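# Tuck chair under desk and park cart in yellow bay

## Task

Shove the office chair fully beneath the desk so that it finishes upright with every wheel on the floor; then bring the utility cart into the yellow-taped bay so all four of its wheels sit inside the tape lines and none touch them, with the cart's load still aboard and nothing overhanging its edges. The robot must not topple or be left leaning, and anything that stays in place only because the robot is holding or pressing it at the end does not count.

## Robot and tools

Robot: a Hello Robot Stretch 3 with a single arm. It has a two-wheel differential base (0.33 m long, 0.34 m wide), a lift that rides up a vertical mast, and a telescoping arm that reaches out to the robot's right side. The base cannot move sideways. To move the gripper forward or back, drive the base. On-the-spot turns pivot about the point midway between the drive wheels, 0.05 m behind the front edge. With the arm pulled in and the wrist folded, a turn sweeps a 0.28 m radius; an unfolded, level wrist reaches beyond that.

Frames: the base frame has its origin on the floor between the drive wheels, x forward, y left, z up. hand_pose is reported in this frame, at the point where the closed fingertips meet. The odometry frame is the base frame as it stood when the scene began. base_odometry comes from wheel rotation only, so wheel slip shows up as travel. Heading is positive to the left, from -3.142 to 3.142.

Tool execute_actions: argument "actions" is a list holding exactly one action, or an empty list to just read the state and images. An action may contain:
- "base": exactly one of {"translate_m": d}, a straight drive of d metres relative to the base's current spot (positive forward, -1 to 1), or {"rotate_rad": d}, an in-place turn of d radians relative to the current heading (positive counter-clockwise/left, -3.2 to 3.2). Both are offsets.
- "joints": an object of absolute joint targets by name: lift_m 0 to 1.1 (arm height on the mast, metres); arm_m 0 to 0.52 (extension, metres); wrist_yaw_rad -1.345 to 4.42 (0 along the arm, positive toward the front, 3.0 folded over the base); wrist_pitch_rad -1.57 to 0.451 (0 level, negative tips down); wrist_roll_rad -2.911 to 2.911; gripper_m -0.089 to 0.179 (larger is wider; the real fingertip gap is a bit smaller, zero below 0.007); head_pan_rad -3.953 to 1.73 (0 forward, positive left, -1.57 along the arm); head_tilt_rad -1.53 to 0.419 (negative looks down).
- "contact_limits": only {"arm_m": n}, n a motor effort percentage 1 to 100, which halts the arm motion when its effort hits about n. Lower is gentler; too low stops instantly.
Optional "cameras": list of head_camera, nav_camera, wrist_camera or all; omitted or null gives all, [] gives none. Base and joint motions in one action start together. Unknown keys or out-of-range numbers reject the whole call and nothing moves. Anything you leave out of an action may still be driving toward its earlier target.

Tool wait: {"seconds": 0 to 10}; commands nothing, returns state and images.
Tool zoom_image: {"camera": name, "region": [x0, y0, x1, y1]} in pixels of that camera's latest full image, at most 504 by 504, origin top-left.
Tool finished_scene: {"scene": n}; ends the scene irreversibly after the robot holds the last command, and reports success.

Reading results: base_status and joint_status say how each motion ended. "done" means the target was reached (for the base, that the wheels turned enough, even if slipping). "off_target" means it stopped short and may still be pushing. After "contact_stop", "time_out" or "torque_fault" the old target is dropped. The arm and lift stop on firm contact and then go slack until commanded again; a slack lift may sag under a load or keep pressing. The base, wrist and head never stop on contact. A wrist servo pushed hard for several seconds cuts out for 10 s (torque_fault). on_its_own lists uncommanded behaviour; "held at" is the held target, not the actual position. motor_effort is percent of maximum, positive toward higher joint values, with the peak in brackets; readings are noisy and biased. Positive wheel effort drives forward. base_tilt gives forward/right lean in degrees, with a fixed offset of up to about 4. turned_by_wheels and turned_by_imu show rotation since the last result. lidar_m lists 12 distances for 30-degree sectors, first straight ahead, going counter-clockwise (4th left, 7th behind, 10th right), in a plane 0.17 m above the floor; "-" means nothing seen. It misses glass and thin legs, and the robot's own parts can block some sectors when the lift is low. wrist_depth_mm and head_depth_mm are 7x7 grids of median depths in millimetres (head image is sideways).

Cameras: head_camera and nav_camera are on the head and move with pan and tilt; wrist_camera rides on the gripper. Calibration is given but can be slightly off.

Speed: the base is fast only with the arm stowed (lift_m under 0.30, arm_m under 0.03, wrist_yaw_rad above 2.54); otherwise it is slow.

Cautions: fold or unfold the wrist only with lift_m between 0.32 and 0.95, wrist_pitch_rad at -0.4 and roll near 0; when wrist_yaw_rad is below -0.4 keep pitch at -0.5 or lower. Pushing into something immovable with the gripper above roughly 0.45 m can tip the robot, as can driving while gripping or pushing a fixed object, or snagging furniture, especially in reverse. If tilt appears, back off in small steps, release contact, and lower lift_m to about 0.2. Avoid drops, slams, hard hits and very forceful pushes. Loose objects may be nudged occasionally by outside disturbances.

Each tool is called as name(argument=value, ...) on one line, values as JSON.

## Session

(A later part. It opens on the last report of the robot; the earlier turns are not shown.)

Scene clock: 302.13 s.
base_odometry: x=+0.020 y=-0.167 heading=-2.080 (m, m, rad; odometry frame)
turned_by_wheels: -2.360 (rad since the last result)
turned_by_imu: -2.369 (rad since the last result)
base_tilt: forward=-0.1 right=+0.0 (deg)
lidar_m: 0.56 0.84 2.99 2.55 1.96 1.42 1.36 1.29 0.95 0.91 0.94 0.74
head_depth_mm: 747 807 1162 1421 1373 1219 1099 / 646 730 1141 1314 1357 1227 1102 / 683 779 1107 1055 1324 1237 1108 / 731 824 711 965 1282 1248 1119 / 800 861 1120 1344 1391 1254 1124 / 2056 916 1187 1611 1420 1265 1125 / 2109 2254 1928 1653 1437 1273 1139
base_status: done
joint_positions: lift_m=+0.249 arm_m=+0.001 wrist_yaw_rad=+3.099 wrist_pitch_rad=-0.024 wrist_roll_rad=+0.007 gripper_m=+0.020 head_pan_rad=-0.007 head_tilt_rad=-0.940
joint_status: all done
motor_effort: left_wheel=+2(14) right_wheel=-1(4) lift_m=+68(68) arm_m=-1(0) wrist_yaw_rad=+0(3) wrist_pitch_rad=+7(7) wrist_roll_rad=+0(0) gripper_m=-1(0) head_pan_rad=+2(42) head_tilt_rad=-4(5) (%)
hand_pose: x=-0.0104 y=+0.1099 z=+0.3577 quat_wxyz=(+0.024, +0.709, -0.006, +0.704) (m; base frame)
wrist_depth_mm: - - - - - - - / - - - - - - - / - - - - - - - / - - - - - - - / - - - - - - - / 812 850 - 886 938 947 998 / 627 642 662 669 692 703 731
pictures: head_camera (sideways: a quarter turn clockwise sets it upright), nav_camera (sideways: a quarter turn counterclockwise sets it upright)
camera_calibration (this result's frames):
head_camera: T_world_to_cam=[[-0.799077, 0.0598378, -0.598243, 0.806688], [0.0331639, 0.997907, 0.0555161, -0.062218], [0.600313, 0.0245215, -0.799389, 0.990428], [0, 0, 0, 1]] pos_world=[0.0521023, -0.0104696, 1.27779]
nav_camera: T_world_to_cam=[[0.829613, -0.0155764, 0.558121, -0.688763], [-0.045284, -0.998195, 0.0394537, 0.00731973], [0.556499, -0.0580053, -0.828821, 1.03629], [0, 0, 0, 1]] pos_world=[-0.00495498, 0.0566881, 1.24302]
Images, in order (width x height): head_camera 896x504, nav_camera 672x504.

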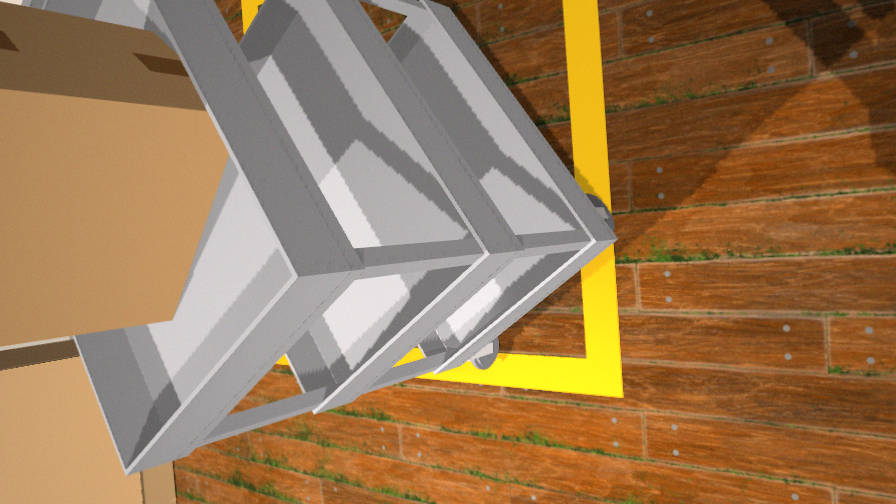

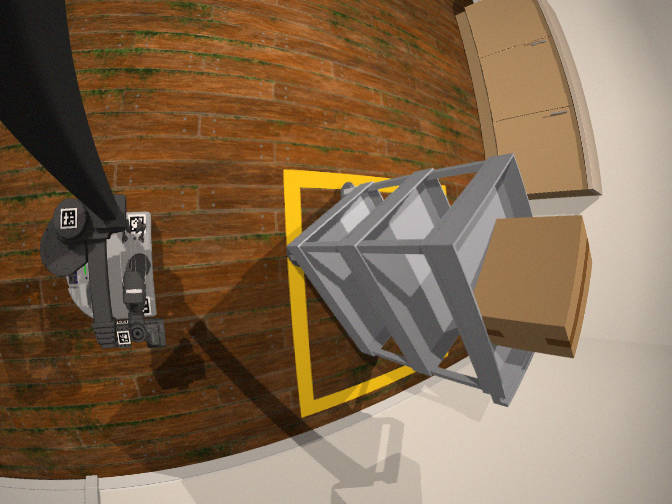

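execute_actions(actions=[{"base":{"rotate_rad":0.25},"joints":{"wrist_yaw_rad":1.57,"gripper_m":0.13,"lift_m":0.2}}], cameras=[])

execute_actions(actions=[{"base":{"translate_m":0.37}}], cameras=["wrist_camera"])

execute_actions(actions=[{"joints":{"gripper_m":0.0}}], cameras=[])

execute_actions(actions=[{"base":{"translate_m":0.17},"joints":{"arm_m":0.12}}])

Scene clock: 312.73 s.
base_odometry: x=+0.020 y=-0.167 heading=-1.830 (m, m, rad; odometry frame)
turned_by_wheels: +0.250 (rad since the last result)
turned_by_imu: +0.250 (rad since the last result)
base_tilt: forward=-0.1 right=+0.0 (deg)
lidar_m: 0.55 2.66 2.60 2.56 1.42 1.36 1.80 1.05 0.91 0.91 1.03 0.58
head_depth_mm: 691 774 710 1031 1296 1222 1095 / 758 823 692 980 1267 1234 1100 / 2009 857 1101 1028 1301 1240 1106 / 2083 953 1191 1516 1408 1249 1121 / 2240 2310 1901 1622 1418 1253 1126 / 2278 2316 1924 1646 1426 1264 1129 / 2334 2389 1937 1646 1439 1266 1132
base_status: done
joint_positions: lift_m=+0.201 arm_m=+0.001 wrist_yaw_rad=+1.572 wrist_pitch_rad=-0.024 wrist_roll_rad=+0.007 gripper_m=+0.130 head_pan_rad=-0.007 head_tilt_rad=-0.940
joint_status: all done
motor_effort: left_wheel=-2(11) right_wheel=+2(6) lift_m=+17(55) arm_m=-1(1) wrist_yaw_rad=-1(2) wrist_pitch_rad=+7(7) wrist_roll_rad=+0(0) gripper_m=+0(81) head_pan_rad=+4(3) head_tilt_rad=-4(4) (%)
hand_pose: x=+0.2342 y=-0.1453 z=+0.3093 quat_wxyz=(+0.504, +0.508, -0.495, +0.492) (m; base frame)
wrist_depth_mm: - - - 466 - - - / - - - 494 542 615 - / - - - - - - - / - - - - - - - / - - 935 527 590 710 - / 749 - 760 560 758 848 876 / 551 561 576 566 610 593 656
pictures: none
No camera images: the call's "cameras" was empty. Leave "cameras" out to get every camera's image.

Scene clock: 317.70 s.
base_odometry: x=-0.074 y=-0.524 heading=-1.830 (m, m, rad; odometry frame)
turned_by_wheels: +0.000 (rad since the last result)
turned_by_imu: -0.002 (rad since the last result)
base_tilt: forward=-0.1 right=+0.0 (deg)
lidar_m: 0.27 2.24 2.46 2.54 2.16 1.70 2.13 1.18 0.99 0.99 0.32 0.20
head_depth_mm: 465 492 562 596 523 487 1062 / 2320 2179 659 604 516 717 988 / 1869 2117 711 606 848 1048 1092 / 1841 2138 687 907 1192 1244 1115 / 1886 2181 1867 1623 1417 1253 1125 / 1932 2198 1920 1639 1427 1263 1126 / 1962 2229 1941 1657 1445 1267 1142
base_status: done
joint_positions: lift_m=+0.201 arm_m=+0.001 wrist_yaw_rad=+1.572 wrist_pitch_rad=-0.024 wrist_roll_rad=+0.007 gripper_m=+0.130 head_pan_rad=-0.007 head_tilt_rad=-0.940
joint_status: not commanded
motor_effort: left_wheel=-3(5) right_wheel=+2(5) lift_m=+18(18) arm_m=-1(1) wrist_yaw_rad=-1(1) wrist_pitch_rad=+7(7) wrist_roll_rad=+0(0) gripper_m=+0(1) head_pan_rad=+2(3) head_tilt_rad=-5(4) (%)
hand_pose: x=+0.2342 y=-0.1453 z=+0.3093 quat_wxyz=(+0.504, +0.508, -0.495, +0.492) (m; base frame)
wrist_depth_mm: - - 103 242 232 221 213 / - - 105 491 447 411 383 / - - 108 - - - - / - - 111 - - - - / - - 114 627 691 675 - / 781 - 118 468 484 528 491 / 554 563 121 355 361 354 388
pictures: wrist_camera
camera_calibration (this result's frames):
wrist_camera: T_world_to_cam=[[-0.0344028, -0.998863, 0.032994, -0.156961], [-0.181369, -0.0262255, -0.983065, 0.382076], [0.982813, -0.0398043, -0.18026, -0.0168151], [0, 0, 0, 1]] pos_world=[0.0804228, -0.147431, 0.377753]
Images, in order (width x height): wrist_camera 644x364.

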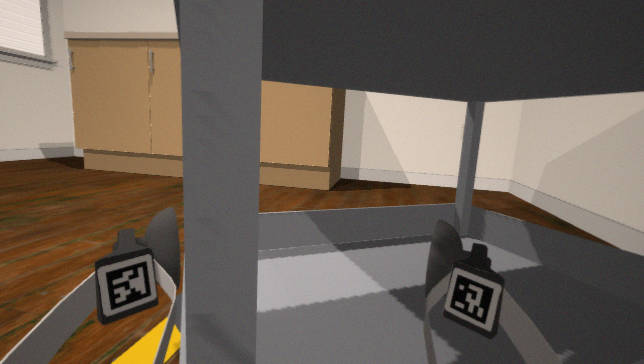

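Scene clock: 319.50 s.
base_odometry: x=-0.074 y=-0.524 heading=-1.830 (m, m, rad; odometry frame)
turned_by_wheels: +0.000 (rad since the last result)
turned_by_imu: +0.000 (rad since the last result)
base_tilt: forward=-0.2 right=+0.1 (deg)
lidar_m: 0.30 2.24 2.47 2.53 2.15 1.70 2.13 1.17 0.99 0.99 0.30 0.22
head_depth_mm: 480 506 581 599 523 479 1064 / 2326 2256 690 603 523 775 1037 / 1856 2121 710 595 881 1115 1105 / 1858 2151 687 954 1335 1249 1117 / 1892 2175 1892 1610 1417 1251 1119 / 1930 2181 1940 1634 1429 1262 1122 / 1964 2209 1958 1658 1446 1270 1132
base_status: not commanded
joint_positions: lift_m=+0.201 arm_m=+0.000 wrist_yaw_rad=+1.585 wrist_pitch_rad=-0.024 wrist_roll_rad=+0.007 gripper_m=+0.001 head_pan_rad=-0.007 head_tilt_rad=-0.940
joint_status: all done
motor_effort: left_wheel=+1(3) right_wheel=+2(2) lift_m=+17(18) arm_m=+0(1) wrist_yaw_rad=-11(17) wrist_pitch_rad=+7(7) wrist_roll_rad=+0(0) gripper_m=-17(93) head_pan_rad=+4(3) head_tilt_rad=-4(5) (%)
hand_pose: x=+0.2342 y=-0.1419 z=+0.3093 quat_wxyz=(+0.501, +0.511, -0.492, +0.496) (m; base frame)
wrist_depth_mm: - - 277 104 231 223 213 / - - 488 107 448 411 381 / - - - 110 - - - / - - - 114 - - - / - - 526 116 695 675 - / 722 741 117 118 506 507 506 / 554 573 333 125 363 372 386
pictures: none
No camera images: the call's "cameras" was empty. Leave "cameras" out to get every camera's image.

Scene clock: 322.17 s.
base_odometry: x=-0.118 y=-0.689 heading=-1.830 (m, m, rad; odometry frame)
turned_by_wheels: +0.000 (rad since the last result)
turned_by_imu: -0.002 (rad since the last result)
base_tilt: forward=-0.2 right=+0.0 (deg)
lidar_m: 0.52 2.06 2.74 2.42 2.26 1.83 1.88 1.22 1.03 1.03 0.31 0.33
head_depth_mm: 2152 2211 699 594 866 825 1049 / 2203 2206 679 940 940 1169 1105 / 1681 2021 1863 1591 1372 1236 1106 / 1703 1973 1883 1609 1407 1241 1121 / 1729 2038 1906 1615 1413 1248 1125 / 1767 2136 1919 1632 1426 1264 1131 / 1796 2144 1948 1665 1440 1274 1134
base_status: done
joint_positions: lift_m=+0.201 arm_m=+0.120 wrist_yaw_rad=+1.567 wrist_pitch_rad=-0.023 wrist_roll_rad=+0.007 gripper_m=+0.001 head_pan_rad=-0.007 head_tilt_rad=-0.940
joint_status: all done
motor_effort: left_wheel=-4(8) right_wheel=+6(10) lift_m=+18(18) arm_m=+4(8) wrist_yaw_rad=+2(21) wrist_pitch_rad=+7(7) wrist_roll_rad=+0(0) gripper_m=-16(20) head_pan_rad=+3(3) head_tilt_rad=-4(4) (%)
hand_pose: x=+0.2342 y=-0.2656 z=+0.3094 quat_wxyz=(+0.505, +0.507, -0.496, +0.491) (m; base frame)
wrist_depth_mm: - - 316 105 231 221 213 / - - 495 108 449 413 383 / - - - 111 - - - / - - - 114 - - - / - - 573 116 686 685 - / 729 755 - 120 496 501 514 / 554 564 387 125 361 373 384
pictures: head_camera (sideways: a quarter turn clockwise sets it upright), nav_camera (sideways: a quarter turn counterclockwise sets it upright), wrist_camera
camera_calibration (this result's frames):
head_camera: T_world_to_cam=[[-0.799095, 0.0595944, -0.598244, 0.806688], [0.0328598, 0.997917, 0.0555161, -0.0622161], [0.600306, 0.0247044, -0.799389, 0.990428], [0, 0, 0, 1]] pos_world=[0.0521055, -0.0104555, 1.27779]
nav_camera: T_world_to_cam=[[0.829618, -0.0153237, 0.558122, -0.688763], [-0.0449799, -0.998209, 0.0394537, 0.00731788], [0.556517, -0.0578357, -0.828821, 1.03629], [0, 0, 0, 1]] pos_world=[-0.00497224, 0.0566848, 1.24302]
wrist_camera: T_world_to_cam=[[-0.0385554, -0.998709, 0.0330654, -0.276124], [-0.181042, -0.0255609, -0.983143, 0.379158], [0.982719, -0.0438917, -0.179822, -0.0227934], [0, 0, 0, 1]] pos_world=[0.0803969, -0.267076, 0.377798]
Images, in order (width x height): head_camera 896x504, nav_camera 672x504, wrist_camera 644x364.

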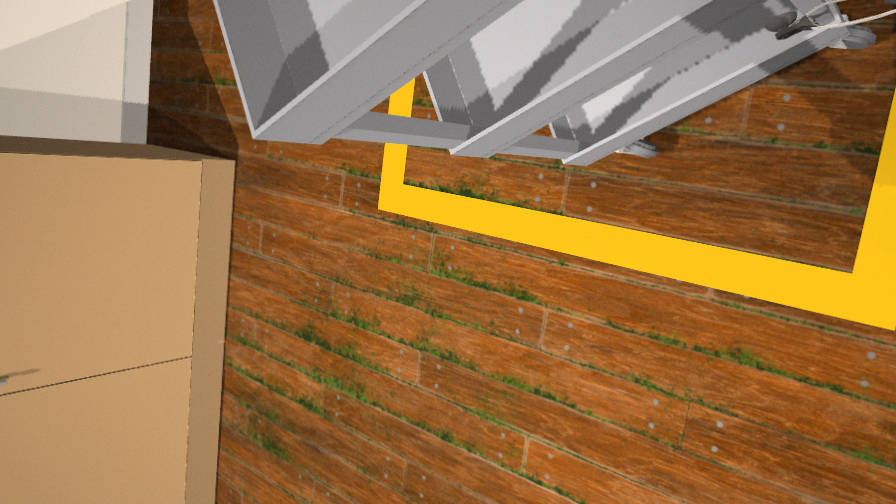

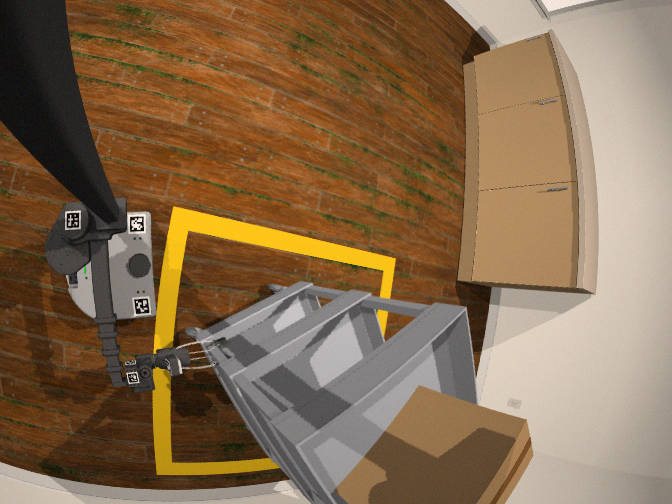

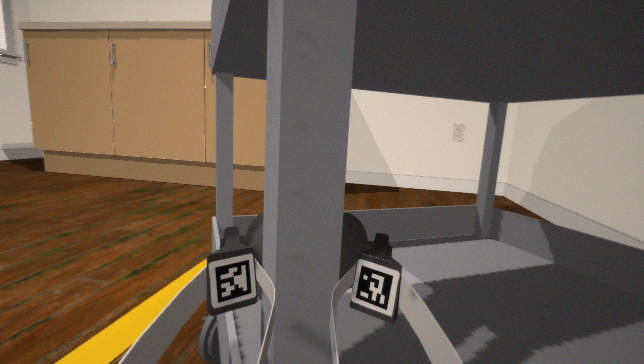

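execute_actions(actions=[{"base":{"translate_m":0.05},"joints":{"arm_m":0.08}}], cameras=[])

execute_actions(actions=[{"joints":{"gripper_m":0.1,"head_pan_rad":-0.6}}], cameras=[])

execute_actions(actions=[{"base":{"translate_m":-0.35}}])

Scene clock: 328.43 s.
base_odometry: x=-0.131 y=-0.737 heading=-1.830 (m, m, rad; odometry frame)
turned_by_wheels: +0.000 (rad since the last result)
turned_by_imu: -0.002 (rad since the last result)
base_tilt: forward=-0.1 right=+0.0 (deg)
lidar_m: 0.53 2.00 2.73 2.41 2.29 1.88 1.93 1.23 1.04 1.04 0.28 0.29
head_depth_mm: 2105 2210 698 581 855 783 1005 / 2147 2226 697 944 922 1114 1107 / 1611 1930 1871 1588 1370 1231 1109 / 1643 1918 1906 1611 1410 1243 1118 / 1677 1982 1896 1629 1423 1250 1123 / 1714 2001 1930 1641 1433 1257 1124 / 1752 2078 1945 1665 1432 1271 1138
base_status: done
joint_positions: lift_m=+0.201 arm_m=+0.080 wrist_yaw_rad=+1.554 wrist_pitch_rad=-0.023 wrist_roll_rad=+0.007 gripper_m=+0.001 head_pan_rad=-0.007 head_tilt_rad=-0.940
joint_status: all done
motor_effort: left_wheel=-6(9) right_wheel=+5(14) lift_m=+17(18) arm_m=-5(6) wrist_yaw_rad=+11(18) wrist_pitch_rad=+7(7) wrist_roll_rad=+0(0) gripper_m=-16(17) head_pan_rad=+2(2) head_tilt_rad=-4(4) (%)
hand_pose: x=+0.2342 y=-0.2297 z=+0.3094 quat_wxyz=(+0.509, +0.503, -0.500, +0.488) (m; base frame)
wrist_depth_mm: - - - 108 231 221 214 / - - - 110 446 415 383 / - - - 113 - - - / - - - 116 - - - / - - - 118 674 697 636 / 723 729 - 122 496 504 517 / 563 564 528 127 364 373 382
pictures: none
No camera images: the call's "cameras" was empty. Leave "cameras" out to get every camera's image.

Scene clock: 329.93 s.
base_odometry: x=-0.131 y=-0.737 heading=-1.830 (m, m, rad; odometry frame)
turned_by_wheels: +0.000 (rad since the last result)
turned_by_imu: +0.000 (rad since the last result)
base_tilt: forward=+0.0 right=-0.1 (deg)
lidar_m: 0.52 2.00 2.73 2.41 2.29 1.87 1.93 1.23 1.04 1.04 0.28 0.29
head_depth_mm: 461 500 586 600 913 1218 1118 / 476 525 620 602 547 1104 1085 / 492 550 656 607 835 825 1108 / 509 578 680 611 890 1181 1116 / 2129 777 726 644 950 1245 1128 / 2152 2304 718 897 1403 1261 1128 / 2077 2271 726 1655 1448 1278 1135
base_status: not commanded
joint_positions: lift_m=+0.201 arm_m=+0.080 wrist_yaw_rad=+1.568 wrist_pitch_rad=-0.023 wrist_roll_rad=+0.007 gripper_m=+0.100 head_pan_rad=-0.593 head_tilt_rad=-0.940
joint_status: all done
motor_effort: left_wheel=-4(6) right_wheel=+4(6) lift_m=+18(18) arm_m=-3(4) wrist_yaw_rad=+1(11) wrist_pitch_rad=+7(7) wrist_roll_rad=+0(0) gripper_m=+0(79) head_pan_rad=-3(31) head_tilt_rad=-4(5) (%)
hand_pose: x=+0.2342 y=-0.2260 z=+0.3094 quat_wxyz=(+0.505, +0.507, -0.496, +0.492) (m; base frame)
wrist_depth_mm: - - - 107 230 220 213 / - - - 110 447 410 383 / - - - 113 - - - / - - - 116 - - - / - - 768 120 653 706 641 / 732 794 669 124 482 513 521 / 565 552 555 128 364 374 386
pictures: none
No camera images: the call's "cameras" was empty. Leave "cameras" out to get every camera's image.

Scene clock: 334.70 s.
base_odometry: x=-0.041 y=-0.399 heading=-1.830 (m, m, rad; odometry frame)
turned_by_wheels: +0.000 (rad since the last result)
turned_by_imu: +0.000 (rad since the last result)
base_tilt: forward=-0.1 right=+0.0 (deg)
lidar_m: 0.70 2.39 2.51 2.53 2.06 1.59 2.03 1.14 0.96 0.96 0.89 0.57
head_depth_mm: 961 1495 1724 1566 1381 1221 1120 / 989 1176 1230 1499 1381 1227 1087 / 765 806 1181 1388 1373 1236 1113 / 684 766 1133 1066 1314 1243 1120 / 715 824 717 973 1328 1248 1124 / 752 846 793 1115 1407 1262 1129 / 934 904 1146 1585 1434 1273 1138
base_status: done
joint_positions: lift_m=+0.201 arm_m=+0.080 wrist_yaw_rad=+1.569 wrist_pitch_rad=-0.023 wrist_roll_rad=+0.007 gripper_m=+0.100 head_pan_rad=-0.593 head_tilt_rad=-0.940
joint_status: not commanded
motor_effort: left_wheel=-2(9) right_wheel=+3(3) lift_m=+18(17) arm_m=-3(4) wrist_yaw_rad=+1(1) wrist_pitch_rad=+7(7) wrist_roll_rad=+0(0) gripper_m=+0(0) head_pan_rad=-3(4) head_tilt_rad=-4(4) (%)
hand_pose: x=+0.2342 y=-0.2259 z=+0.3094 quat_wxyz=(+0.505, +0.507, -0.496, +0.492) (m; base frame)
wrist_depth_mm: - - - 442 473 981 - / - - - 477 489 529 567 / - - - - - - - / - - - 961 - - - / - - - 508 832 600 726 / 732 808 766 524 715 785 806 / 568 556 577 565 611 633 636
pictures: head_camera (sideways: a quarter turn clockwise sets it upright), nav_camera (sideways: a quarter turn counterclockwise sets it upright), wrist_camera
camera_calibration (this result's frames):
head_camera: T_world_to_cam=[[-0.632657, 0.491782, -0.598243, 0.805673], [0.579522, 0.813064, 0.0555161, -0.0655508], [0.513712, -0.311572, -0.799389, 0.990956], [0, 0, 0, 1]] pos_world=[0.0386366, -0.0341642, 1.27779]
nav_camera: T_world_to_cam=[[0.682577, -0.471794, 0.558121, -0.687866], [-0.589779, -0.806601, 0.0394537, 0.0106411], [0.431567, -0.356098, -0.828821, 1.03705], [0, 0, 0, 1]] pos_world=[0.0282409, 0.0533436, 1.24302]
wrist_camera: T_world_to_cam=[[-0.0373801, -0.998754, 0.0330588, -0.236752], [-0.181011, -0.0257674, -0.983143, 0.38012], [0.98277, -0.042734, -0.179823, -0.0208019], [0, 0, 0, 1]] pos_world=[0.0803996, -0.227552, 0.377798]
Images, in order (width x height): head_camera 896x504, nav_camera 672x504, wrist_camera 644x364.

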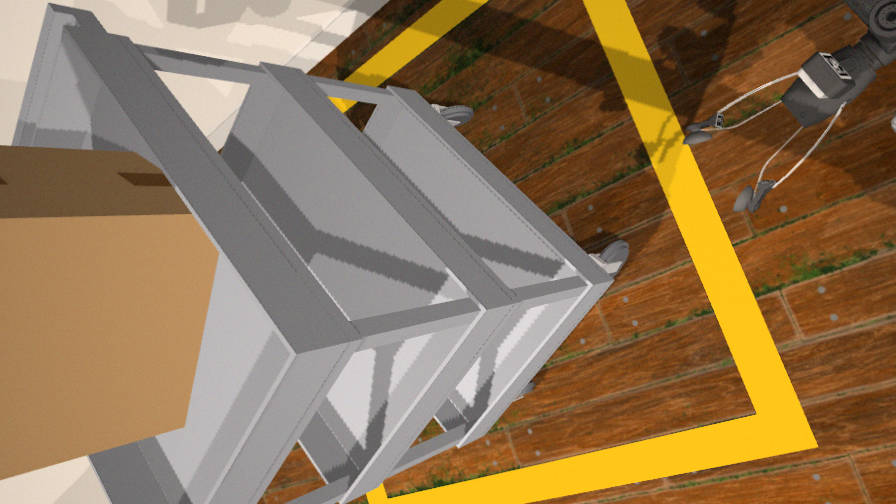

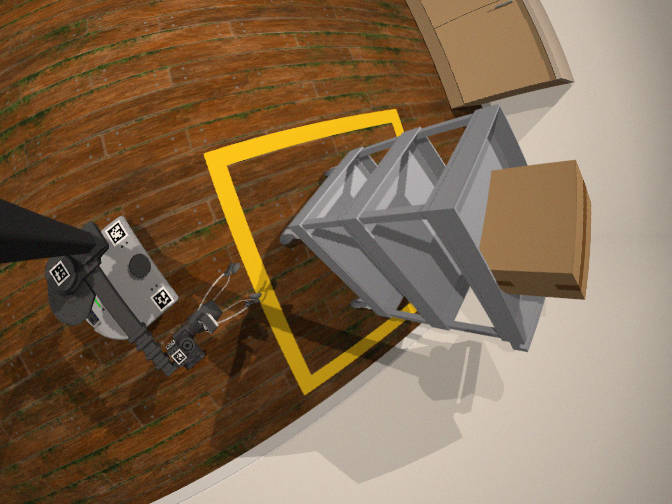

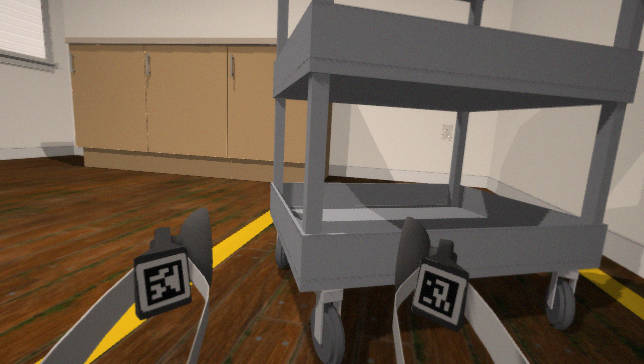

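finished_scene(scene=1)

The scene is finished: the task was done.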